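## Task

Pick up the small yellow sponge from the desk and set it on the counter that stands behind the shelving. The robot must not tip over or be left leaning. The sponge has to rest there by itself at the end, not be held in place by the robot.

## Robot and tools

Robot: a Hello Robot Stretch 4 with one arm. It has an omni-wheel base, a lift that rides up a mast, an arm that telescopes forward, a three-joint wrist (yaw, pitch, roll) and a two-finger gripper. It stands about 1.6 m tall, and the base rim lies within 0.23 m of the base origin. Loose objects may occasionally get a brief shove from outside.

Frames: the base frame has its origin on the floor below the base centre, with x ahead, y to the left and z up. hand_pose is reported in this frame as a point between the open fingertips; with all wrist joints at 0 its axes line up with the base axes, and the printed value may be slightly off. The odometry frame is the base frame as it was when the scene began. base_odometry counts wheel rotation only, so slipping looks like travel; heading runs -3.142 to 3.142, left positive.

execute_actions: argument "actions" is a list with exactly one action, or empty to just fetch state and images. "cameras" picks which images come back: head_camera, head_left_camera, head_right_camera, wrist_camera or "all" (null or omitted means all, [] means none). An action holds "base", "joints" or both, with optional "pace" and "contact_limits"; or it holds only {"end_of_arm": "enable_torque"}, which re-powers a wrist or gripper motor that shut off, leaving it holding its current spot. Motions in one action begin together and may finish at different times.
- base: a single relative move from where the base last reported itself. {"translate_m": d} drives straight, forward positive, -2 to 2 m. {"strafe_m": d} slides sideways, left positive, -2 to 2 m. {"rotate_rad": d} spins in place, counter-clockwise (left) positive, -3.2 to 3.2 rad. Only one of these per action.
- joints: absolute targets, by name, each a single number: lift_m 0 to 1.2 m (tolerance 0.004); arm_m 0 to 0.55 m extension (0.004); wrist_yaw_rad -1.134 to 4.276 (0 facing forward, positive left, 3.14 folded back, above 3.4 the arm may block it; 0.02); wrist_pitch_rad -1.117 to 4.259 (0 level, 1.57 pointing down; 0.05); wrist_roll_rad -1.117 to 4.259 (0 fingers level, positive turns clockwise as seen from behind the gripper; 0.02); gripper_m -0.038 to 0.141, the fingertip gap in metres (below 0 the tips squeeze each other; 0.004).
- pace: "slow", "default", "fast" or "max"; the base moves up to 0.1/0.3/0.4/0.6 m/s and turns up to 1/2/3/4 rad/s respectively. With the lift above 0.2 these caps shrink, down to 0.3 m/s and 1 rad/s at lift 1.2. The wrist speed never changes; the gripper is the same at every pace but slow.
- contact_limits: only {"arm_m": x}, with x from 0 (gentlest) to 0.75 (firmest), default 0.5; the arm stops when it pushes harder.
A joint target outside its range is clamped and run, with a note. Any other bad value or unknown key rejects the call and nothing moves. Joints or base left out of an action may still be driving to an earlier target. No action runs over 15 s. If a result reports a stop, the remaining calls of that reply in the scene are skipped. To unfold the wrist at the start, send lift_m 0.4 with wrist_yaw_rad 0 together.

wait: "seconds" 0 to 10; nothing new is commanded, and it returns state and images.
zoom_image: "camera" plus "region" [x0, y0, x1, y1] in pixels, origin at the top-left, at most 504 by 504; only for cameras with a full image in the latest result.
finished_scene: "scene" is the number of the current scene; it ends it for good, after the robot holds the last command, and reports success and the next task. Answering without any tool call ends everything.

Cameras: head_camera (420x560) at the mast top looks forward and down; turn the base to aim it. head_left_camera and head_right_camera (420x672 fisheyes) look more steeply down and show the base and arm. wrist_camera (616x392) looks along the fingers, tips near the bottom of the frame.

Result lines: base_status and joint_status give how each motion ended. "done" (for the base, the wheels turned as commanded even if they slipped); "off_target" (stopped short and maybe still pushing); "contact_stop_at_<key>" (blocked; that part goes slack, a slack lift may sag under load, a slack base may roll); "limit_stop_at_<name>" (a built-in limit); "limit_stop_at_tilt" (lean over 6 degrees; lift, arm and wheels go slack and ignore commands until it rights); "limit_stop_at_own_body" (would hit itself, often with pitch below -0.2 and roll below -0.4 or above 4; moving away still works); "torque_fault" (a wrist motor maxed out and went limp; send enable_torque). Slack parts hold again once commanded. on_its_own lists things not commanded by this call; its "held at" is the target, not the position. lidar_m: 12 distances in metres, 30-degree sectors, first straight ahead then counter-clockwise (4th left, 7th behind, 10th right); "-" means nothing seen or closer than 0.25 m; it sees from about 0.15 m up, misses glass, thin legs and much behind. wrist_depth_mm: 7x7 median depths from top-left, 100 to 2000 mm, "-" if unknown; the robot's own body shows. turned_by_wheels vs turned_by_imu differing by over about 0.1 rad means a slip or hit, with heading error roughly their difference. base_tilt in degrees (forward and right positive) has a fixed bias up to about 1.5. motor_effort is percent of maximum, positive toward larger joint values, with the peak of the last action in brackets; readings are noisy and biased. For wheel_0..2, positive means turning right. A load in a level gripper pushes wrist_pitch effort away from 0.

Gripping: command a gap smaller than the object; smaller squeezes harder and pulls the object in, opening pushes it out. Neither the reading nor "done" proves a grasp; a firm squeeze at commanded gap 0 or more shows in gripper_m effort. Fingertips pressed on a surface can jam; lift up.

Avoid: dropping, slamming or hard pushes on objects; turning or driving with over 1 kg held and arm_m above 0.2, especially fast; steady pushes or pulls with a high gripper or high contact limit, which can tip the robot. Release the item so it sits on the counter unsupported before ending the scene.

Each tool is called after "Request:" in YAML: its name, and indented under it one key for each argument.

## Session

Request:
execute_actions:
  actions: []

Scene clock: 0.00 s.
base_odometry: x=+0.000 y=+0.000 heading=+0.000 (m, m, rad; odometry frame)
turned_by_wheels: +0.000 (rad since the last result)
turned_by_imu: +0.000 (rad since the last result)
base_tilt: forward=+0.4 right=+0.3 (deg)
lidar_m: 1.15 1.12 1.19 1.64 2.27 0.89 0.66 0.62 0.65 1.47 1.39 1.50
base_status: not commanded
joint_positions: lift_m=+0.252 arm_m=+0.001 wrist_yaw_rad=+3.086 wrist_pitch_rad=+0.003 wrist_roll_rad=-0.006 gripper_m=+0.057
joint_status: not commanded
motor_effort: lift_m=+17 arm_m=+0 wrist_yaw_rad=+0 wrist_pitch_rad=-6 wrist_roll_rad=+2 gripper_m=+0 wheel_0=+0 wheel_1=+0 wheel_2=+0 (%)
hand_pose: x=-0.1116 y=+0.1032 z=+0.4290 quat_wxyz=(+0.028, -0.002, -0.003, +1.000) (m; base frame)
wrist_depth_mm: - 142 1576 1863 - - - / - 142 1618 - - - 1983 / - 141 297 1281 1576 - 1983 / 112 142 1618 1863 - - - / 139 1397 1618 1863 - - - / 1281 1397 214 1708 197 1537 1464 / 1182 1118 1118 136 1078 1008 1042
pictures: head_camera, head_left_camera, head_right_camera, wrist_camera
Images, in order (width x height): head_camera 420x560, head_left_camera 420x672, head_right_camera 420x672, wrist_camera 616x392.

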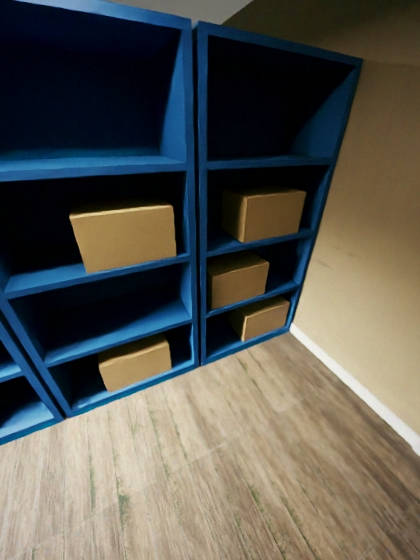

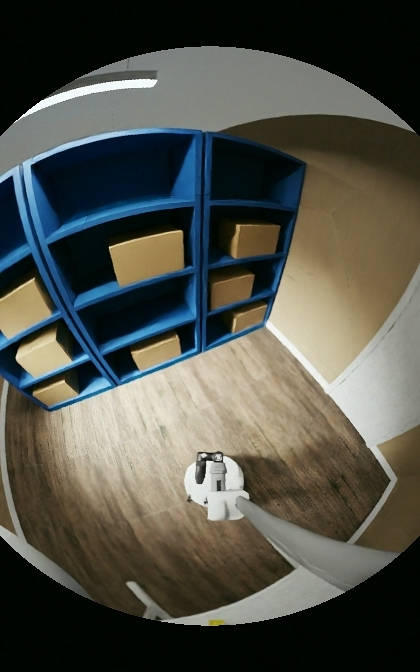

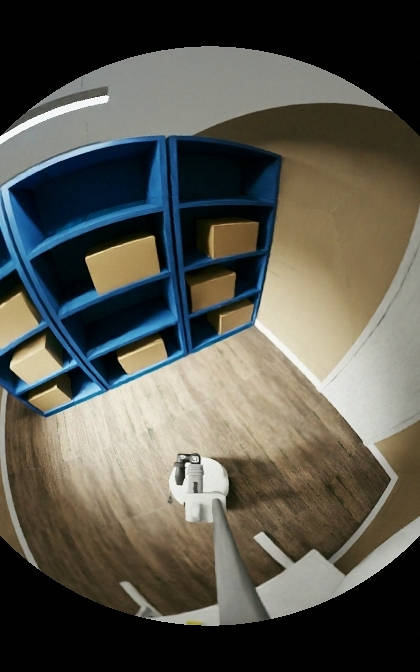

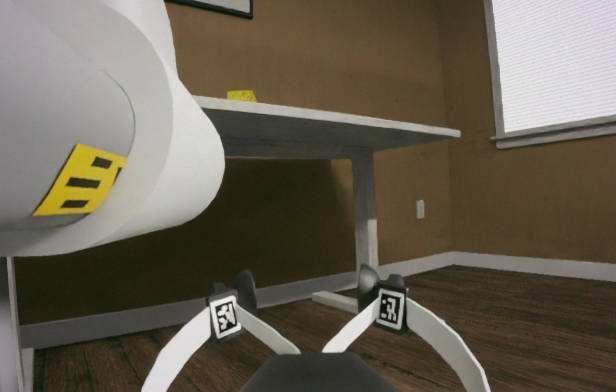

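Request:
execute_actions:
  actions:
    - {"base":{"rotate_rad":-2.68},"joints":{"lift_m":0.95,"gripper_m":0.14}}
  cameras: ["head_camera","head_left_camera"]

Scene clock: 8.93 s.
base_odometry: x=+0.000 y=+0.000 heading=-2.680 (m, m, rad; odometry frame)
turned_by_wheels: -2.680 (rad since the last result)
turned_by_imu: -2.746 (rad since the last result)
base_tilt: forward=+0.3 right=+0.3 (deg)
lidar_m: 0.62 0.63 1.49 1.39 1.47 1.22 1.13 1.17 1.55 2.30 0.99 0.67
base_status: done
joint_positions: lift_m=+0.950 arm_m=+0.001 wrist_yaw_rad=+3.086 wrist_pitch_rad=+0.003 wrist_roll_rad=-0.006 gripper_m=+0.140
joint_status: all done
motor_effort: lift_m=+23(26) arm_m=+0(0) wrist_yaw_rad=-1(0) wrist_pitch_rad=-6(7) wrist_roll_rad=+1(1) gripper_m=+2(0) wheel_0=+0(4) wheel_1=-1(7) wheel_2=+0(5) (%)
hand_pose: x=-0.1116 y=+0.1032 z=+1.1270 quat_wxyz=(+0.028, -0.002, -0.003, +1.000) (m; base frame)
wrist_depth_mm: - 142 1464 1430 1464 1537 1499 / - 142 1661 1708 1708 1808 1499 / - 141 296 1618 1336 1808 1430 / 112 142 1229 1308 1499 1366 1397 / 140 1205 1229 1281 1336 1464 1464 / 1366 1182 1618 1661 1308 1336 1537 / 1255 1205 1537 133 1336 1366 1499
pictures: head_camera, head_left_camera
Images, in order (width x height): head_camera 420x560, head_left_camera 420x672.

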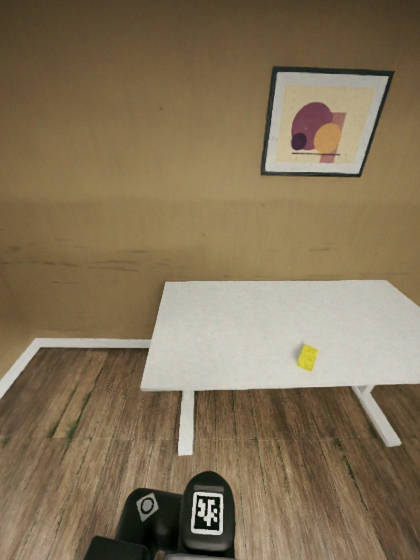

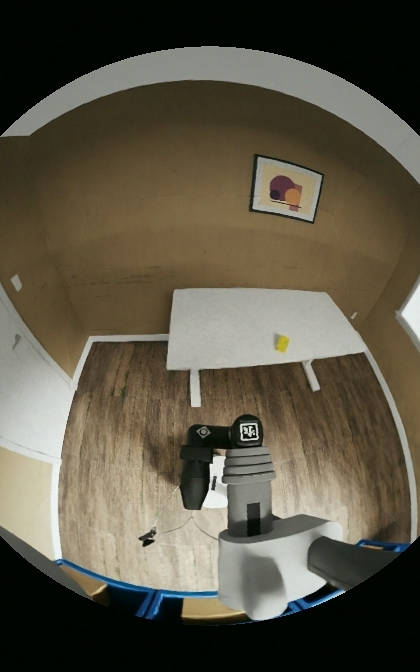

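Request:
execute_actions:
  actions:
    - {"base":{"strafe_m":-0.23},"joints":{"wrist_yaw_rad":0,"wrist_pitch_rad":0.6}}
  cameras: ["head_camera","wrist_camera"]

Scene clock: 18.70 s.
base_odometry: x=-0.102 y=+0.206 heading=-2.680 (m, m, rad; odometry frame)
turned_by_wheels: +0.000 (rad since the last result)
turned_by_imu: -0.002 (rad since the last result)
base_tilt: forward=+0.3 right=+0.3 (deg)
lidar_m: 0.64 0.66 1.72 1.62 1.69 1.20 1.11 1.16 1.53 2.09 1.02 0.68
base_status: done
joint_positions: lift_m=+0.950 arm_m=+0.001 wrist_yaw_rad=+0.000 wrist_pitch_rad=+0.602 wrist_roll_rad=-0.006 gripper_m=+0.140
joint_status: all done
motor_effort: lift_m=+22(23) arm_m=-1(0) wrist_yaw_rad=-1(8) wrist_pitch_rad=-5(6) wrist_roll_rad=+1(0) gripper_m=+0(0) wheel_0=+0(10) wheel_1=+1(7) wheel_2=+0(1) (%)
hand_pose: x=+0.4095 y=-0.0874 z=+0.9645 quat_wxyz=(+0.955, -0.003, +0.296, +0.001) (m; base frame)
wrist_depth_mm: 1042 1078 1098 1118 1138 1205 1205 / 1118 1138 1160 1205 1229 1229 1281 / 1182 991 960 976 931 917 946 / 778 759 732 741 732 723 723 / 621 621 615 609 609 615 1499 / 559 539 559 1336 1308 1205 1336 / 1205 1205 1182 133 1229 1160 1138
pictures: head_camera, wrist_camera
Images, in order (width x height): head_camera 420x560, wrist_camera 616x392.

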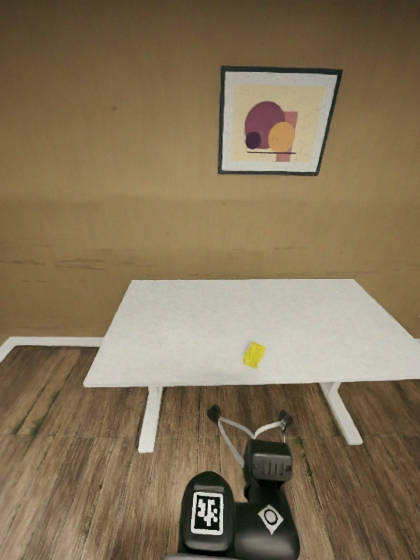

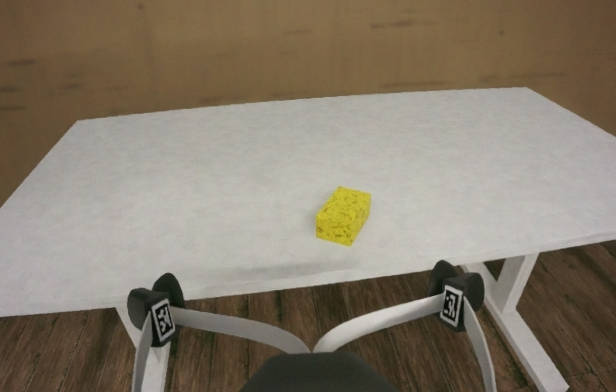

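Request:
execute_actions:
  actions:
    - {"base":{"strafe_m":-0.055},"joints":{"arm_m":0.33,"lift_m":0.82}}
  cameras: ["wrist_camera"]

Scene clock: 25.97 s.
base_odometry: x=-0.127 y=+0.255 heading=-2.680 (m, m, rad; odometry frame)
turned_by_wheels: +0.000 (rad since the last result)
turned_by_imu: -0.002 (rad since the last result)
base_tilt: forward=+0.3 right=+0.3 (deg)
lidar_m: 0.65 0.65 1.78 1.69 1.73 1.18 1.12 1.14 1.53 2.02 1.06 0.69
base_status: done
joint_positions: lift_m=+0.820 arm_m=+0.329 wrist_yaw_rad=+0.000 wrist_pitch_rad=+0.602 wrist_roll_rad=-0.006 gripper_m=+0.140
joint_status: all done
motor_effort: lift_m=+13(23) arm_m=+6(7) wrist_yaw_rad=-1(0) wrist_pitch_rad=-5(5) wrist_roll_rad=+1(1) gripper_m=-1(3) wheel_0=-1(7) wheel_1=+0(5) wheel_2=+0(2) (%)
hand_pose: x=+0.7376 y=-0.0874 z=+0.8353 quat_wxyz=(+0.955, -0.003, +0.296, +0.001) (m; base frame)
wrist_depth_mm: 759 778 820 842 866 878 904 / 831 831 866 854 891 891 904 / 707 668 676 654 647 647 634 / 525 525 521 517 508 500 500 / 427 430 430 421 415 413 410 / 357 340 359 312 310 329 343 / 319 309 314 134 307 304 306
pictures: wrist_camera
Images, in order (width x height): wrist_camera 616x392.

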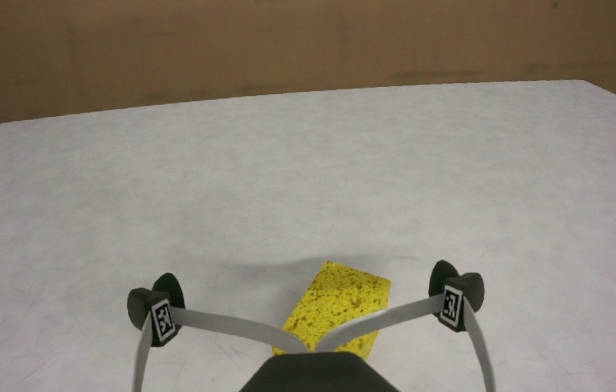

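Request:
execute_actions:
  actions:
    - {"joints":{"arm_m":0.34,"lift_m":0.727},"pace":"slow"}
  cameras: ["wrist_camera"]

Scene clock: 32.33 s.
base_odometry: x=-0.127 y=+0.255 heading=-2.680 (m, m, rad; odometry frame)
turned_by_wheels: +0.000 (rad since the last result)
turned_by_imu: -0.002 (rad since the last result)
base_tilt: forward=+0.3 right=+0.3 (deg)
lidar_m: 0.64 0.64 1.74 1.69 1.72 1.17 1.10 1.15 1.53 2.02 1.04 0.71
base_status: not commanded
joint_positions: lift_m=+0.727 arm_m=+0.339 wrist_yaw_rad=+0.000 wrist_pitch_rad=+0.602 wrist_roll_rad=-0.006 gripper_m=+0.140
joint_status: all done
motor_effort: lift_m=+13(13) arm_m=+7(7) wrist_yaw_rad=-1(1) wrist_pitch_rad=-5(5) wrist_roll_rad=+0(1) gripper_m=+0(1) wheel_0=-1(1) wheel_1=+0(0) wheel_2=+0(0) (%)
hand_pose: x=+0.7476 y=-0.0874 z=+0.7423 quat_wxyz=(+0.955, -0.003, +0.296, +0.001) (m; base frame)
wrist_depth_mm: 759 778 798 820 854 854 866 / 691 654 634 627 609 603 609 / 473 466 449 445 439 439 439 / 359 362 353 338 330 342 342 / 291 291 290 222 259 282 278 / 244 229 245 213 222 223 235 / 216 210 214 133 212 207 -
pictures: wrist_camera
Images, in order (width x height): wrist_camera 616x392.

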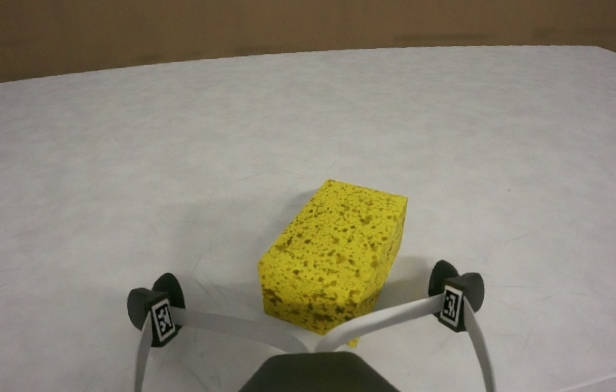

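Slightly further.

Request:
execute_actions:
  actions:
    - {"joints":{"arm_m":0.365},"pace":"slow"}
  cameras: []

Request:
execute_actions:
  actions:
    - {"joints":{"gripper_m":0.0}}
  cameras: ["wrist_camera"]

Request:
execute_actions:
  actions:
    - {"joints":{"lift_m":0.95,"arm_m":0.0}}
  cameras: ["wrist_camera"]

Scene clock: 37.90 s.
base_odometry: x=-0.127 y=+0.255 heading=-2.680 (m, m, rad; odometry frame)
turned_by_wheels: +0.000 (rad since the last result)
turned_by_imu: -0.001 (rad since the last result)
base_tilt: forward=+0.3 right=+0.4 (deg)
lidar_m: 0.64 0.65 1.76 1.68 1.71 1.19 1.11 1.15 1.54 2.02 1.03 0.69
base_status: not commanded
joint_positions: lift_m=+0.727 arm_m=+0.364 wrist_yaw_rad=+0.000 wrist_pitch_rad=+0.602 wrist_roll_rad=-0.006 gripper_m=+0.140
joint_status: all done
motor_effort: lift_m=+13(13) arm_m=+7(7) wrist_yaw_rad=-1(1) wrist_pitch_rad=-5(5) wrist_roll_rad=+1(1) gripper_m=+2(0) wheel_0=-1(1) wheel_1=+0(0) wheel_2=+0(0) (%)
hand_pose: x=+0.7726 y=-0.0874 z=+0.7423 quat_wxyz=(+0.955, -0.003, +0.296, +0.001) (m; base frame)
wrist_depth_mm: 741 768 788 788 809 809 854 / 699 654 634 621 615 615 615 / 473 462 452 445 439 433 436 / 362 355 351 347 347 342 336 / 293 290 287 230 229 281 279 / 244 229 236 194 196 222 235 / 214 210 214 133 208 206 -
pictures: none
No camera images: the call's "cameras" was empty. Leave "cameras" out to get every camera's image.

Scene clock: 40.27 s.
base_odometry: x=-0.127 y=+0.255 heading=-2.680 (m, m, rad; odometry frame)
turned_by_wheels: +0.000 (rad since the last result)
turned_by_imu: -0.001 (rad since the last result)
base_tilt: forward=+0.4 right=+0.3 (deg)
lidar_m: 0.63 0.67 1.76 1.66 1.73 1.19 1.12 1.13 1.54 2.01 1.04 0.70
base_status: not commanded
joint_positions: lift_m=+0.727 arm_m=+0.364 wrist_yaw_rad=+0.000 wrist_pitch_rad=+0.602 wrist_roll_rad=-0.006 gripper_m=+0.001
joint_status: all done
motor_effort: lift_m=+13(13) arm_m=+6(6) wrist_yaw_rad=-1(1) wrist_pitch_rad=-5(5) wrist_roll_rad=+0(0) gripper_m=-21(20) wheel_0=-1(1) wheel_1=+0(0) wheel_2=+0(0) (%)
hand_pose: x=+0.7726 y=-0.0874 z=+0.7423 quat_wxyz=(+0.955, -0.003, +0.296, +0.001) (m; base frame)
wrist_depth_mm: 732 759 778 809 820 831 854 / 707 668 634 615 603 609 615 / 477 466 452 445 442 439 433 / 362 357 351 349 345 342 338 / 291 293 289 208 285 282 278 / 244 246 182 176 186 237 235 / 215 205 193 166 209 200 -
pictures: wrist_camera
Images, in order (width x height): wrist_camera 616x392.

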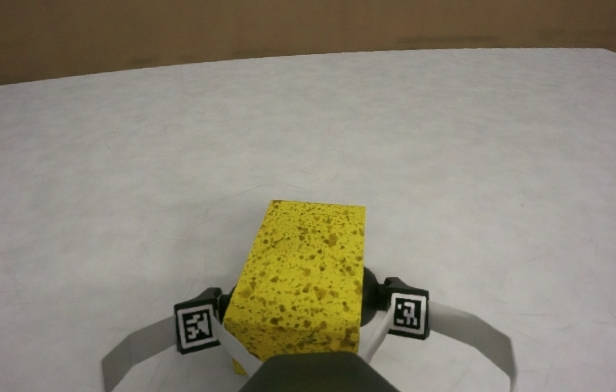

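Scene clock: 42.47 s.
base_odometry: x=-0.127 y=+0.255 heading=-2.680 (m, m, rad; odometry frame)
turned_by_wheels: +0.000 (rad since the last result)
turned_by_imu: -0.001 (rad since the last result)
base_tilt: forward=+0.4 right=+0.3 (deg)
lidar_m: 0.64 0.66 1.77 1.68 1.72 1.19 1.11 1.16 1.52 2.02 1.04 0.71
base_status: not commanded
joint_positions: lift_m=+0.950 arm_m=+0.002 wrist_yaw_rad=+0.000 wrist_pitch_rad=+0.602 wrist_roll_rad=-0.006 gripper_m=+0.001
joint_status: all done
motor_effort: lift_m=+23(23) arm_m=-6(6) wrist_yaw_rad=+0(2) wrist_pitch_rad=-6(6) wrist_roll_rad=+1(1) gripper_m=-20(18) wheel_0=-1(1) wheel_1=+0(0) wheel_2=+0(0) (%)
hand_pose: x=+0.4105 y=-0.0875 z=+0.9644 quat_wxyz=(+0.955, -0.003, +0.297, +0.001) (m; base frame)
wrist_depth_mm: 1042 1025 1118 1118 1160 1182 1229 / 1118 1160 1182 1205 1229 1205 1308 / 1008 991 960 946 917 904 931 / 759 759 741 750 741 732 715 / 615 621 615 208 609 634 1499 / 554 564 182 175 186 1281 1308 / 1229 1098 683 167 1205 1118 1182
pictures: wrist_camera
Images, in order (width x height): wrist_camera 616x392.

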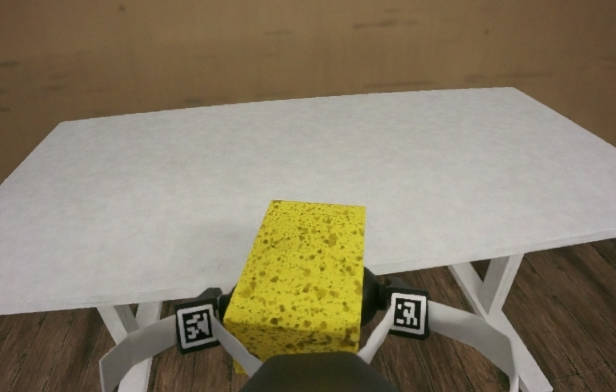

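Request:
execute_actions:
  actions:
    - {"base":{"rotate_rad":3.07}}
  cameras: []

Request:
execute_actions:
  actions:
    - {"base":{"strafe_m":0.55}}
  cameras: ["head_camera","head_left_camera"]

Scene clock: 54.50 s.
base_odometry: x=-0.127 y=+0.255 heading=+0.390 (m, m, rad; odometry frame)
turned_by_wheels: +3.070 (rad since the last result)
turned_by_imu: +3.141 (rad since the last result)
base_tilt: forward=+0.4 right=+0.3 (deg)
lidar_m: 1.10 1.12 1.44 2.01 1.11 0.71 0.64 0.66 0.84 1.68 1.73 1.20
base_status: done
joint_positions: lift_m=+0.950 arm_m=+0.002 wrist_yaw_rad=+0.000 wrist_pitch_rad=+0.602 wrist_roll_rad=-0.006 gripper_m=+0.001
joint_status: not commanded
motor_effort: lift_m=+22(23) arm_m=-6(7) wrist_yaw_rad=-1(2) wrist_pitch_rad=-6(5) wrist_roll_rad=+1(1) gripper_m=-23(17) wheel_0=-2(5) wheel_1=-1(7) wheel_2=-1(7) (%)
hand_pose: x=+0.4105 y=-0.0874 z=+0.9645 quat_wxyz=(+0.955, -0.003, +0.296, +0.001) (m; base frame)
wrist_depth_mm: 750 778 917 831 1060 931 1397 / 1138 891 1281 1366 1336 1025 1078 / 917 976 1336 1336 1336 1098 1138 / 946 1042 1118 1098 1118 1229 1397 / 1160 1499 1430 208 1281 1430 1464 / 1160 1308 182 175 186 1336 1336 / 1229 1182 676 167 1182 1118 1182
pictures: none
No camera images: the call's "cameras" was empty. Leave "cameras" out to get every camera's image.

Scene clock: 57.67 s.
base_odometry: x=-0.336 y=+0.764 heading=+0.390 (m, m, rad; odometry frame)
turned_by_wheels: +0.000 (rad since the last result)
turned_by_imu: +0.000 (rad since the last result)
base_tilt: forward=+0.3 right=+0.3 (deg)
lidar_m: 1.05 1.06 1.60 1.48 1.46 0.79 0.73 0.74 0.93 2.24 1.72 1.16
base_status: done
joint_positions: lift_m=+0.950 arm_m=+0.002 wrist_yaw_rad=+0.000 wrist_pitch_rad=+0.602 wrist_roll_rad=-0.006 gripper_m=+0.001
joint_status: not commanded
motor_effort: lift_m=+22(22) arm_m=-6(6) wrist_yaw_rad=-1(1) wrist_pitch_rad=-6(6) wrist_roll_rad=+0(0) gripper_m=-19(19) wheel_0=+1(10) wheel_1=+0(9) wheel_2=-1(2) (%)
hand_pose: x=+0.4105 y=-0.0874 z=+0.9645 quat_wxyz=(+0.955, -0.003, +0.296, +0.001) (m; base frame)
wrist_depth_mm: 854 732 750 778 820 904 1255 / 1060 1138 1078 1205 1308 1366 1308 / 1078 854 891 1229 1182 1336 1255 / 1025 946 960 991 1098 1255 1281 / 976 1098 1138 208 1336 1281 1366 / 1255 1098 182 176 185 1366 1336 / 1229 1160 676 167 1182 1160 1182
pictures: head_camera, head_left_camera
Images, in order (width x height): head_camera 420x560, head_left_camera 420x672.

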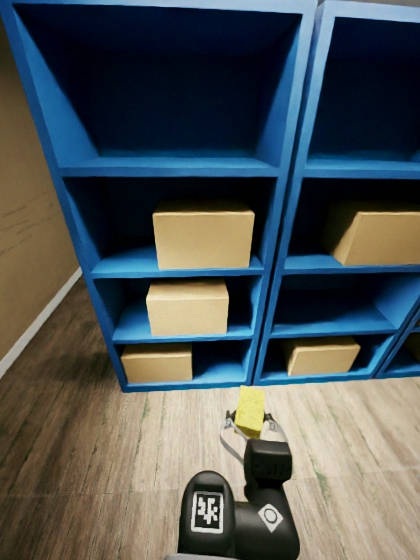

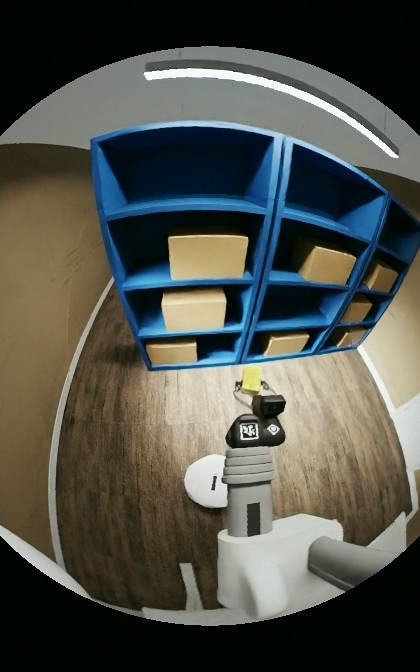

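Window wall is 1.46 left; desk 0.73 behind.

Request:
execute_actions:
  actions:
    - {"base":{"translate_m":0.2}}
  cameras: []

Request:
execute_actions:
  actions:
    - {"base":{"strafe_m":1.05}}
  cameras: ["head_camera","head_left_camera"]

Scene clock: 63.30 s.
base_odometry: x=-0.151 y=+0.840 heading=+0.390 (m, m, rad; odometry frame)
turned_by_wheels: +0.000 (rad since the last result)
turned_by_imu: -0.002 (rad since the last result)
base_tilt: forward=+0.3 right=+0.3 (deg)
lidar_m: 0.84 0.86 1.64 1.48 1.51 1.00 0.91 0.92 1.19 2.22 1.39 0.93
base_status: done
joint_positions: lift_m=+0.950 arm_m=+0.002 wrist_yaw_rad=+0.000 wrist_pitch_rad=+0.602 wrist_roll_rad=-0.006 gripper_m=+0.001
joint_status: not commanded
motor_effort: lift_m=+22(22) arm_m=-6(6) wrist_yaw_rad=-1(1) wrist_pitch_rad=-5(5) wrist_roll_rad=+0(1) gripper_m=-20(19) wheel_0=-1(4) wheel_1=+0(4) wheel_2=+1(8) (%)
hand_pose: x=+0.4105 y=-0.0874 z=+0.9645 quat_wxyz=(+0.955, -0.003, +0.296, +0.001) (m; base frame)
wrist_depth_mm: 544 559 580 609 621 759 707 / 580 591 917 904 676 1160 1182 / 1025 788 768 1138 750 1229 1255 / 715 723 741 891 820 1042 1060 / 854 768 831 208 891 1042 1118 / 917 931 182 175 185 1118 1182 / 891 904 591 167 1160 1138 1205
pictures: none
No camera images: the call's "cameras" was empty. Leave "cameras" out to get every camera's image.

Scene clock: 68.13 s.
base_odometry: x=-0.550 y=+1.811 heading=+0.390 (m, m, rad; odometry frame)
turned_by_wheels: +0.000 (rad since the last result)
turned_by_imu: -0.001 (rad since the last result)
base_tilt: forward=+0.3 right=+0.3 (deg)
lidar_m: 2.90 0.74 0.50 0.45 0.46 0.58 1.23 1.23 1.37 3.28 1.21 0.88
base_status: done
joint_positions: lift_m=+0.950 arm_m=+0.002 wrist_yaw_rad=+0.000 wrist_pitch_rad=+0.602 wrist_roll_rad=-0.006 gripper_m=+0.001
joint_status: not commanded
motor_effort: lift_m=+22(22) arm_m=-6(6) wrist_yaw_rad=-1(1) wrist_pitch_rad=-6(6) wrist_roll_rad=+0(1) gripper_m=-18(19) wheel_0=+1(10) wheel_1=-1(8) wheel_2=+0(0) (%)
hand_pose: x=+0.4105 y=-0.0874 z=+0.9645 quat_wxyz=(+0.955, -0.003, +0.296, +0.001) (m; base frame)
wrist_depth_mm: 1118 - - - 891 559 723 / 1118 1808 - - 946 597 917 / 1060 1808 - - 976 683 798 / 1042 1756 - - 1025 768 798 / 991 1537 1661 208 991 831 842 / 960 1366 182 176 186 946 991 / 917 1098 683 167 1042 1025 1118
pictures: head_camera, head_left_camera
Images, in order (width x height): head_camera 420x560, head_left_camera 420x672.

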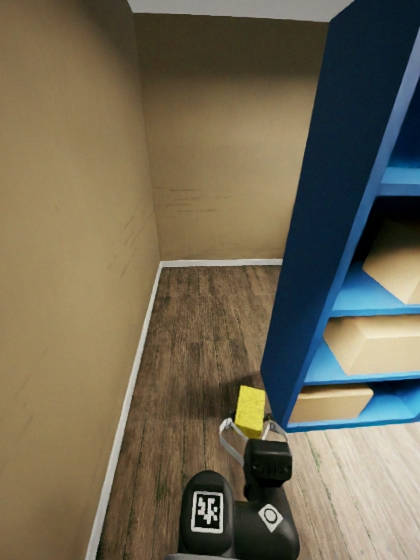

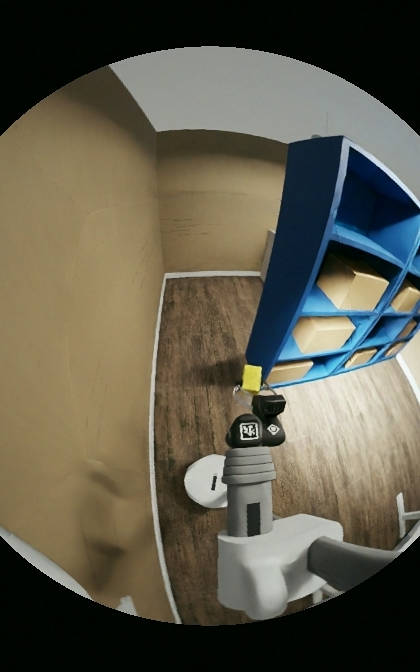

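Request:
execute_actions:
  actions:
    - {"base":{"strafe_m":0.12}}
  cameras: []

Request:
execute_actions:
  actions:
    - {"base":{"translate_m":0.45}}
  cameras: ["head_camera","head_right_camera"]

Scene clock: 74.53 s.
base_odometry: x=-0.595 y=+1.922 heading=+0.390 (m, m, rad; odometry frame)
turned_by_wheels: +0.000 (rad since the last result)
turned_by_imu: -0.002 (rad since the last result)
base_tilt: forward=+0.4 right=+0.3 (deg)
lidar_m: 2.43 0.57 0.37 0.32 0.33 0.45 0.86 1.29 1.38 3.41 1.19 0.94
base_status: done
joint_positions: lift_m=+0.950 arm_m=+0.002 wrist_yaw_rad=+0.000 wrist_pitch_rad=+0.602 wrist_roll_rad=-0.006 gripper_m=+0.001
joint_status: not commanded
motor_effort: lift_m=+22(22) arm_m=-6(6) wrist_yaw_rad=-1(1) wrist_pitch_rad=-6(6) wrist_roll_rad=-1(0) gripper_m=-19(18) wheel_0=+1(11) wheel_1=-2(8) wheel_2=+0(1) (%)
hand_pose: x=+0.4105 y=-0.0874 z=+0.9645 quat_wxyz=(+0.955, -0.003, +0.296, +0.001) (m; base frame)
wrist_depth_mm: 878 1537 - - - 750 574 / 878 1537 - - - 768 591 / 866 1430 - - - 820 647 / 831 1397 - - 1863 820 891 / 809 1336 1576 208 1281 854 878 / 778 1138 181 175 185 917 991 / 750 891 676 167 1182 991 1078
pictures: none
No camera images: the call's "cameras" was empty. Leave "cameras" out to get every camera's image.

Scene clock: 77.53 s.
base_odometry: x=-0.179 y=+2.093 heading=+0.390 (m, m, rad; odometry frame)
turned_by_wheels: +0.000 (rad since the last result)
turned_by_imu: -0.002 (rad since the last result)
base_tilt: forward=+0.3 right=+0.3 (deg)
lidar_m: 2.42 0.66 0.42 0.38 0.39 0.50 1.10 1.67 1.96 2.09 0.62 0.68
base_status: done
joint_positions: lift_m=+0.950 arm_m=+0.002 wrist_yaw_rad=+0.000 wrist_pitch_rad=+0.602 wrist_roll_rad=-0.006 gripper_m=+0.001
joint_status: not commanded
motor_effort: lift_m=+22(22) arm_m=-6(6) wrist_yaw_rad=-1(1) wrist_pitch_rad=-6(6) wrist_roll_rad=+1(2) gripper_m=-18(18) wheel_0=+1(3) wheel_1=+0(5) wheel_2=+0(8) (%)
hand_pose: x=+0.4105 y=-0.0874 z=+0.9645 quat_wxyz=(+0.955, -0.003, +0.296, +0.001) (m; base frame)
wrist_depth_mm: 976 1756 - - - 1708 517 / 960 1661 - - - 1808 525 / 946 1618 - - - - 539 / 946 1537 - - - 1808 554 / 891 1464 1661 209 1537 1499 559 / 866 1229 181 176 186 691 574 / 831 976 676 166 1205 707 597
pictures: head_camera, head_right_camera
Images, in order (width x height): head_camera 420x560, head_right_camera 420x672.

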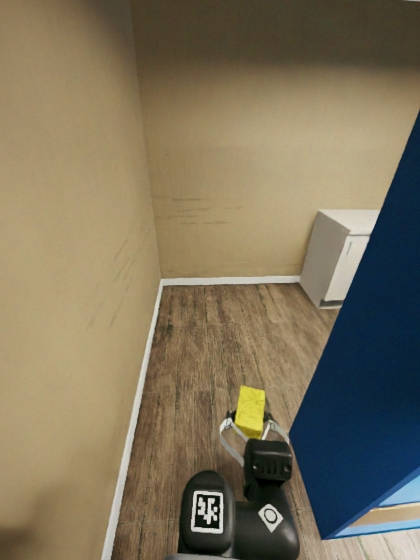

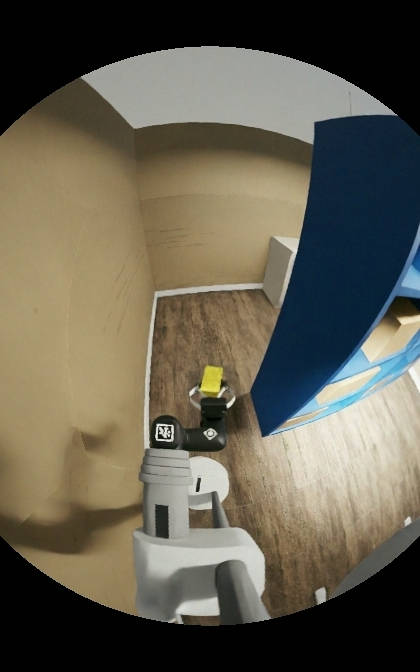

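Request:
execute_actions:
  actions:
    - {"base":{"translate_m":0.55}}
  cameras: ["head_camera","head_right_camera"]

Scene clock: 84.33 s.
base_odometry: x=+0.330 y=+2.302 heading=+0.390 (m, m, rad; odometry frame)
turned_by_wheels: +0.000 (rad since the last result)
turned_by_imu: -0.003 (rad since the last result)
base_tilt: forward=+0.3 right=+0.3 (deg)
lidar_m: 1.87 0.75 0.49 0.44 0.47 0.59 1.28 2.18 0.53 0.47 0.49 1.79
base_status: done
joint_positions: lift_m=+0.950 arm_m=+0.002 wrist_yaw_rad=+0.000 wrist_pitch_rad=+0.602 wrist_roll_rad=-0.006 gripper_m=+0.001
joint_status: not commanded
motor_effort: lift_m=+22(21) arm_m=-6(6) wrist_yaw_rad=-1(1) wrist_pitch_rad=-6(6) wrist_roll_rad=+0(1) gripper_m=-18(16) wheel_0=+0(4) wheel_1=+0(4) wheel_2=+0(8) (%)
hand_pose: x=+0.4105 y=-0.0874 z=+0.9645 quat_wxyz=(+0.955, -0.003, +0.296, +0.001) (m; base frame)
wrist_depth_mm: 1078 1397 1430 1499 1537 1576 1255 / 1078 1537 1576 1618 1756 1708 1255 / 1078 1537 1708 1808 1863 1808 1397 / 1042 1756 1863 1921 - 1756 1537 / 991 1537 1661 208 1661 1537 1618 / 946 1366 182 175 186 1397 1366 / 931 1118 683 166 1205 1160 1182
pictures: head_camera, head_right_camera
Images, in order (width x height): head_camera 420x560, head_right_camera 420x672.

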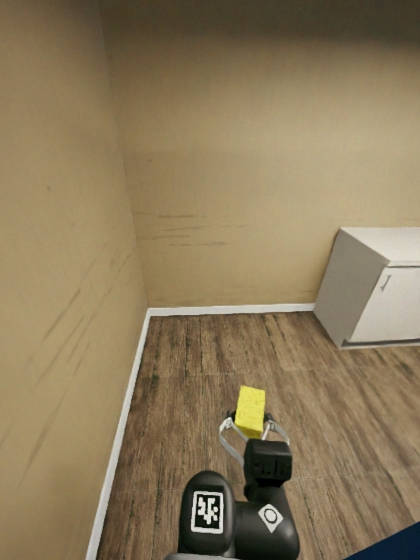

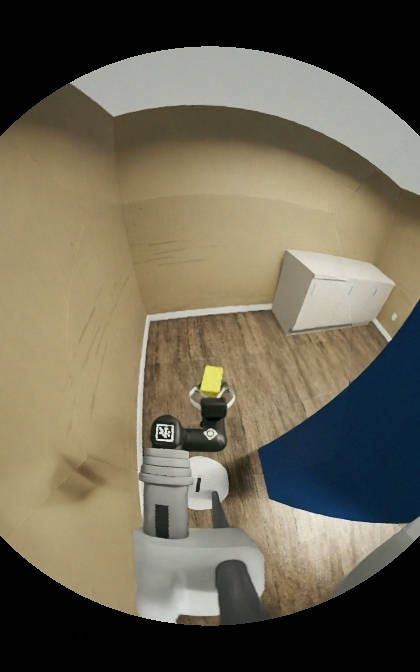

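Request:
execute_actions:
  actions:
    - {"base":{"rotate_rad":0.09}}
  cameras: []

Request:
execute_actions:
  actions:
    - {"base":{"translate_m":0.75},"joints":{"lift_m":1.1}}
  cameras: ["head_camera","head_right_camera"]

Scene clock: 90.57 s.
base_odometry: x=+0.330 y=+2.302 heading=+0.480 (m, m, rad; odometry frame)
turned_by_wheels: +0.090 (rad since the last result)
turned_by_imu: +0.091 (rad since the last result)
base_tilt: forward=+0.3 right=+0.3 (deg)
lidar_m: 1.86 0.69 0.46 0.44 0.47 0.63 1.64 2.19 0.50 0.47 0.49 1.78
base_status: done
joint_positions: lift_m=+0.950 arm_m=+0.002 wrist_yaw_rad=+0.000 wrist_pitch_rad=+0.602 wrist_roll_rad=-0.006 gripper_m=+0.001
joint_status: not commanded
motor_effort: lift_m=+22(21) arm_m=-6(6) wrist_yaw_rad=-1(1) wrist_pitch_rad=-5(5) wrist_roll_rad=+2(1) gripper_m=-20(22) wheel_0=+0(6) wheel_1=+0(5) wheel_2=+0(5) (%)
hand_pose: x=+0.4105 y=-0.0874 z=+0.9645 quat_wxyz=(+0.955, -0.003, +0.296, +0.001) (m; base frame)
wrist_depth_mm: 904 1430 1464 1499 1537 1537 1464 / 891 1366 1618 1661 1618 1708 1464 / 878 1366 1708 1808 1808 1863 1464 / 878 1308 1863 1808 1921 1808 1499 / 854 1308 1661 208 1576 1576 1464 / 820 1182 182 175 185 1397 1308 / 820 960 683 167 1138 1118 1229
pictures: none
No camera images: the call's "cameras" was empty. Leave "cameras" out to get every camera's image.

Scene clock: 94.53 s.
base_odometry: x=+0.995 y=+2.648 heading=+0.480 (m, m, rad; odometry frame)
turned_by_wheels: +0.000 (rad since the last result)
turned_by_imu: -0.003 (rad since the last result)
base_tilt: forward=+0.3 right=+0.3 (deg)
lidar_m: 1.13 0.71 0.50 0.47 0.48 0.66 1.80 0.74 0.78 1.97 1.31 1.19
base_status: done
joint_positions: lift_m=+1.100 arm_m=+0.002 wrist_yaw_rad=+0.000 wrist_pitch_rad=+0.602 wrist_roll_rad=-0.006 gripper_m=+0.001
joint_status: all done
motor_effort: lift_m=+23(25) arm_m=-6(6) wrist_yaw_rad=-1(2) wrist_pitch_rad=-6(5) wrist_roll_rad=+1(1) gripper_m=-18(19) wheel_0=-1(5) wheel_1=-1(4) wheel_2=+0(8) (%)
hand_pose: x=+0.4105 y=-0.0874 z=+1.1144 quat_wxyz=(+0.955, -0.003, +0.296, +0.001) (m; base frame)
wrist_depth_mm: 778 788 809 831 842 854 866 / 820 854 878 917 904 917 917 / 891 917 946 960 1008 1008 1025 / 917 1025 1042 1025 1078 1138 1138 / 891 1118 1138 209 1205 1229 1255 / 878 1182 182 175 185 1336 1464 / 842 1025 759 166 1366 1308 1336
pictures: head_camera, head_right_camera
Images, in order (width x height): head_camera 420x560, head_right_camera 420x672.

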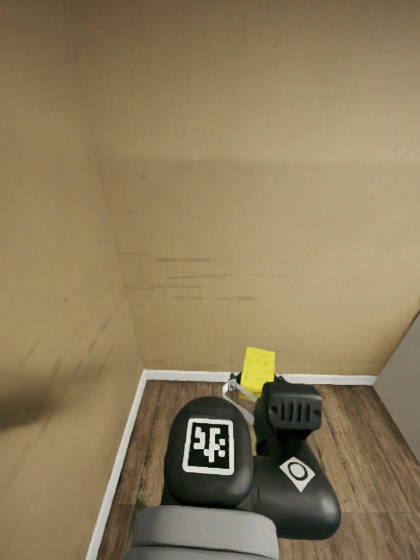

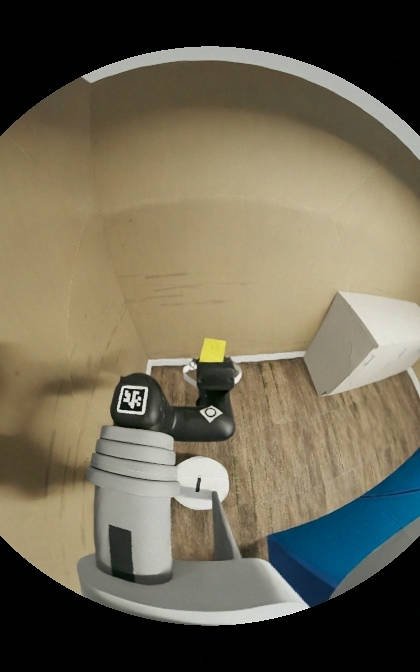

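Request:
execute_actions:
  actions:
    - {"base":{"strafe_m":-1.1}}
  cameras: ["head_camera","wrist_camera"]

Scene clock: 103.90 s.
base_odometry: x=+1.503 y=+1.673 heading=+0.480 (m, m, rad; odometry frame)
turned_by_wheels: +0.000 (rad since the last result)
turned_by_imu: -0.001 (rad since the last result)
base_tilt: forward=+0.3 right=+0.2 (deg)
lidar_m: 0.56 1.19 1.60 1.58 0.77 0.51 0.51 0.54 0.71 1.88 0.82 0.61
base_status: done
joint_positions: lift_m=+1.100 arm_m=+0.002 wrist_yaw_rad=+0.000 wrist_pitch_rad=+0.602 wrist_roll_rad=-0.006 gripper_m=+0.001
joint_status: not commanded
motor_effort: lift_m=+22(23) arm_m=-6(6) wrist_yaw_rad=-1(1) wrist_pitch_rad=-6(5) wrist_roll_rad=+1(1) gripper_m=-18(19) wheel_0=+1(7) wheel_1=+0(8) wheel_2=+0(3) (%)
hand_pose: x=+0.4105 y=-0.0874 z=+1.1145 quat_wxyz=(+0.955, -0.003, +0.296, +0.001) (m; base frame)
wrist_depth_mm: 798 831 831 866 866 891 891 / 854 878 891 917 946 976 976 / 931 960 976 891 854 866 831 / 1042 1025 1060 676 668 661 654 / 1138 1138 1205 208 544 544 539 / 1255 1281 182 176 186 496 559 / 1366 1308 750 167 591 609 640
pictures: head_camera, wrist_camera
Images, in order (width x height): head_camera 420x560, wrist_camera 616x392.

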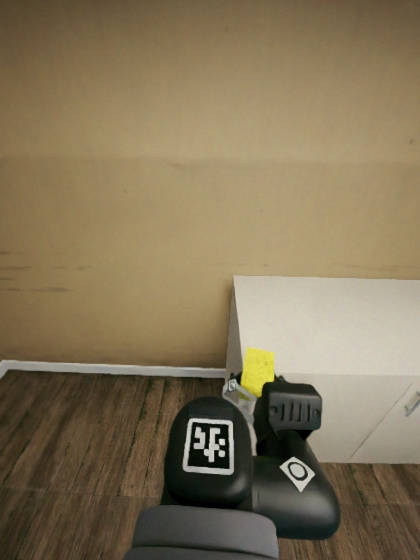

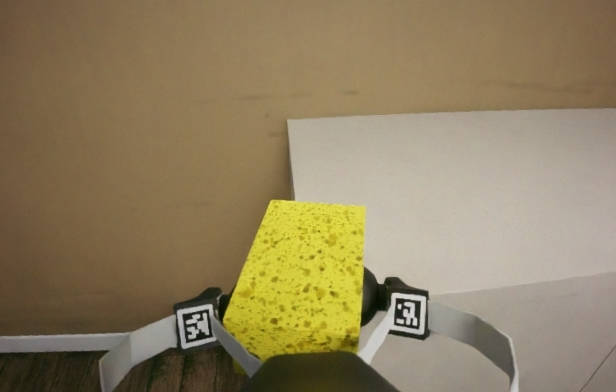

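Request:
execute_actions:
  actions:
    - {"base":{"strafe_m":-0.35},"joints":{"arm_m":0.4,"lift_m":1.05}}
  cameras: []

Request:
execute_actions:
  actions:
    - {"joints":{"lift_m":0.92},"pace":"slow"}
  cameras: ["head_camera","wrist_camera"]

Scene clock: 115.50 s.
base_odometry: x=+1.664 y=+1.362 heading=+0.480 (m, m, rad; odometry frame)
turned_by_wheels: +0.000 (rad since the last result)
turned_by_imu: -0.001 (rad since the last result)
base_tilt: forward=+0.4 right=+0.3 (deg)
lidar_m: 0.56 0.58 1.63 1.92 0.73 0.53 0.50 0.54 0.73 1.80 0.84 0.60
base_status: done
joint_positions: lift_m=+1.050 arm_m=+0.399 wrist_yaw_rad=+0.000 wrist_pitch_rad=+0.602 wrist_roll_rad=-0.006 gripper_m=+0.001
joint_status: all done
motor_effort: lift_m=+14(22) arm_m=+6(7) wrist_yaw_rad=-1(1) wrist_pitch_rad=-5(6) wrist_roll_rad=+1(1) gripper_m=-20(19) wheel_0=+1(11) wheel_1=+2(7) wheel_2=+1(0) (%)
hand_pose: x=+0.8076 y=-0.0874 z=+1.0652 quat_wxyz=(+0.955, -0.003, +0.296, +0.001) (m; base frame)
wrist_depth_mm: 477 477 496 496 512 517 530 / 508 517 535 539 559 564 574 / 554 569 574 597 609 615 634 / 597 597 597 580 580 564 569 / 488 484 480 208 477 473 462 / 407 413 182 175 186 397 394 / 359 342 263 167 347 334 345
pictures: none
No camera images: the call's "cameras" was empty. Leave "cameras" out to get every camera's image.

Scene clock: 117.40 s.
base_odometry: x=+1.664 y=+1.362 heading=+0.480 (m, m, rad; odometry frame)
turned_by_wheels: +0.000 (rad since the last result)
turned_by_imu: -0.001 (rad since the last result)
base_tilt: forward=+0.3 right=+0.4 (deg)
lidar_m: 0.55 0.57 1.64 1.92 0.74 0.52 0.49 0.53 0.72 1.81 0.84 0.59
base_status: not commanded
joint_positions: lift_m=+0.920 arm_m=+0.399 wrist_yaw_rad=+0.000 wrist_pitch_rad=+0.602 wrist_roll_rad=-0.006 gripper_m=+0.001
joint_status: all done
motor_effort: lift_m=+13(14) arm_m=+6(6) wrist_yaw_rad=-1(1) wrist_pitch_rad=-5(5) wrist_roll_rad=+1(0) gripper_m=-18(18) wheel_0=+1(1) wheel_1=+2(2) wheel_2=+1(1) (%)
hand_pose: x=+0.8076 y=-0.0874 z=+0.9353 quat_wxyz=(+0.955, -0.003, +0.296, +0.001) (m; base frame)
wrist_depth_mm: 473 480 496 500 508 517 525 / 508 512 530 544 544 554 564 / 477 466 452 455 449 445 445 / 364 362 359 355 353 343 345 / 296 296 294 208 289 286 283 / 249 248 182 175 185 240 238 / 219 207 193 166 211 203 -
pictures: head_camera, wrist_camera
Images, in order (width x height): head_camera 420x560, wrist_camera 616x392.

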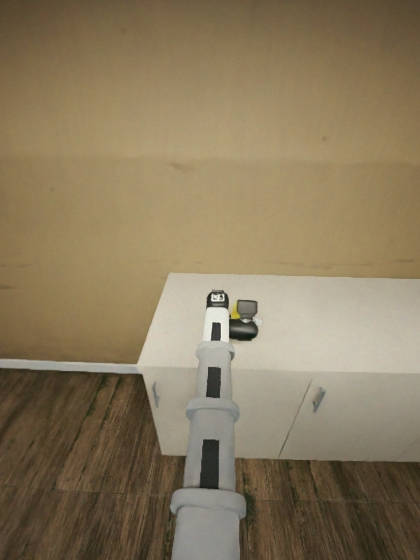

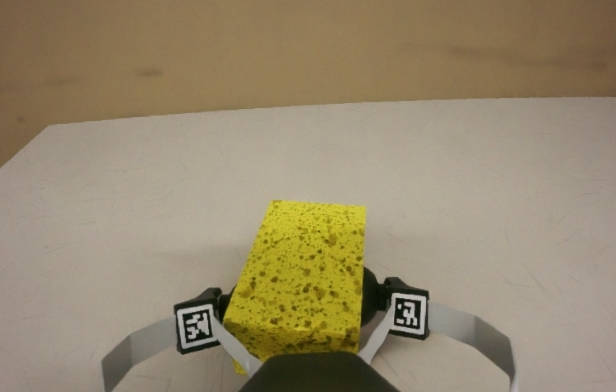

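Depths match about 1 cm above rest.

Request:
execute_actions:
  actions:
    - {"joints":{"lift_m":0.912},"pace":"slow"}
  cameras: []

Request:
execute_actions:
  actions:
    - {"joints":{"gripper_m":0.13}}
  cameras: []

Request:
execute_actions:
  actions:
    - {"joints":{"lift_m":1.0,"arm_m":0.1}}
  cameras: ["wrist_camera"]

Scene clock: 124.37 s.
base_odometry: x=+1.664 y=+1.362 heading=+0.480 (m, m, rad; odometry frame)
turned_by_wheels: +0.000 (rad since the last result)
turned_by_imu: -0.001 (rad since the last result)
base_tilt: forward=+0.3 right=+0.4 (deg)
lidar_m: 0.57 0.58 1.64 1.93 0.72 0.53 0.50 0.52 0.72 1.81 0.85 0.58
base_status: not commanded
joint_positions: lift_m=+0.912 arm_m=+0.399 wrist_yaw_rad=+0.000 wrist_pitch_rad=+0.602 wrist_roll_rad=-0.006 gripper_m=+0.001
joint_status: all done
motor_effort: lift_m=+13(12) arm_m=+6(6) wrist_yaw_rad=-1(1) wrist_pitch_rad=-5(6) wrist_roll_rad=+1(0) gripper_m=-23(17) wheel_0=+1(1) wheel_1=+1(2) wheel_2=+1(1) (%)
hand_pose: x=+0.8076 y=-0.0874 z=+0.9273 quat_wxyz=(+0.955, -0.003, +0.296, +0.001) (m; base frame)
wrist_depth_mm: 473 484 496 504 508 512 530 / 504 517 530 530 549 554 554 / 462 449 442 433 430 427 427 / 351 347 343 340 336 334 330 / 285 283 279 208 276 273 271 / 238 239 181 176 186 231 229 / 210 198 191 167 203 195 -
pictures: none
No camera images: the call's "cameras" was empty. Leave "cameras" out to get every camera's image.

Scene clock: 126.57 s.
base_odometry: x=+1.664 y=+1.362 heading=+0.480 (m, m, rad; odometry frame)
turned_by_wheels: +0.000 (rad since the last result)
turned_by_imu: -0.001 (rad since the last result)
base_tilt: forward=+0.3 right=+0.3 (deg)
lidar_m: 0.55 0.57 1.64 1.92 0.71 0.50 0.49 0.52 0.72 1.81 0.85 0.60
base_status: not commanded
joint_positions: lift_m=+0.912 arm_m=+0.399 wrist_yaw_rad=+0.000 wrist_pitch_rad=+0.597 wrist_roll_rad=-0.006 gripper_m=+0.130
joint_status: all done
motor_effort: lift_m=+13(13) arm_m=+6(6) wrist_yaw_rad=+0(0) wrist_pitch_rad=+9(9) wrist_roll_rad=+0(1) gripper_m=+1(20) wheel_0=+1(1) wheel_1=+1(2) wheel_2=+1(1) (%)
hand_pose: x=+0.8084 y=-0.0875 z=+0.9285 quat_wxyz=(+0.956, -0.003, +0.294, +0.001) (m; base frame)
wrist_depth_mm: 469 480 492 504 517 517 525 / 496 517 530 539 544 554 559 / 477 466 455 449 445 442 439 / 359 355 355 351 345 343 338 / 291 290 290 220 283 282 277 / 243 245 196 188 193 237 234 / 213 208 210 134 209 202 -
pictures: none
No camera images: the call's "cameras" was empty. Leave "cameras" out to get every camera's image.

Scene clock: 128.57 s.
base_odometry: x=+1.664 y=+1.362 heading=+0.480 (m, m, rad; odometry frame)
turned_by_wheels: +0.000 (rad since the last result)
turned_by_imu: -0.001 (rad since the last result)
base_tilt: forward=+0.3 right=+0.3 (deg)
lidar_m: 0.57 0.57 1.63 1.90 0.75 0.54 0.49 0.52 0.72 1.81 0.83 0.61
base_status: not commanded
joint_positions: lift_m=+1.000 arm_m=+0.101 wrist_yaw_rad=+0.000 wrist_pitch_rad=+0.602 wrist_roll_rad=-0.006 gripper_m=+0.130
joint_status: all done
motor_effort: lift_m=+23(24) arm_m=-6(6) wrist_yaw_rad=-1(3) wrist_pitch_rad=-6(9) wrist_roll_rad=+0(0) gripper_m=+2(1) wheel_0=+1(1) wheel_1=+1(2) wheel_2=+1(0) (%)
hand_pose: x=+0.5098 y=-0.0874 z=+1.0144 quat_wxyz=(+0.955, -0.003, +0.297, +0.001) (m; base frame)
wrist_depth_mm: 741 750 759 778 788 809 809 / 778 798 809 809 820 831 842 / 842 661 640 597 627 621 615 / 535 508 500 488 492 488 484 / 413 415 410 413 404 399 392 / 347 338 347 355 347 362 397 / 387 397 404 131 433 452 466
pictures: wrist_camera
Images, in order (width x height): wrist_camera 616x392.

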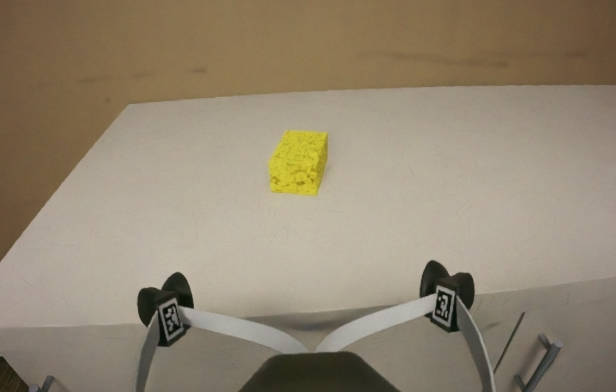

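Request:
finished_scene:
  scene: 2

The scene is finished: the task was done.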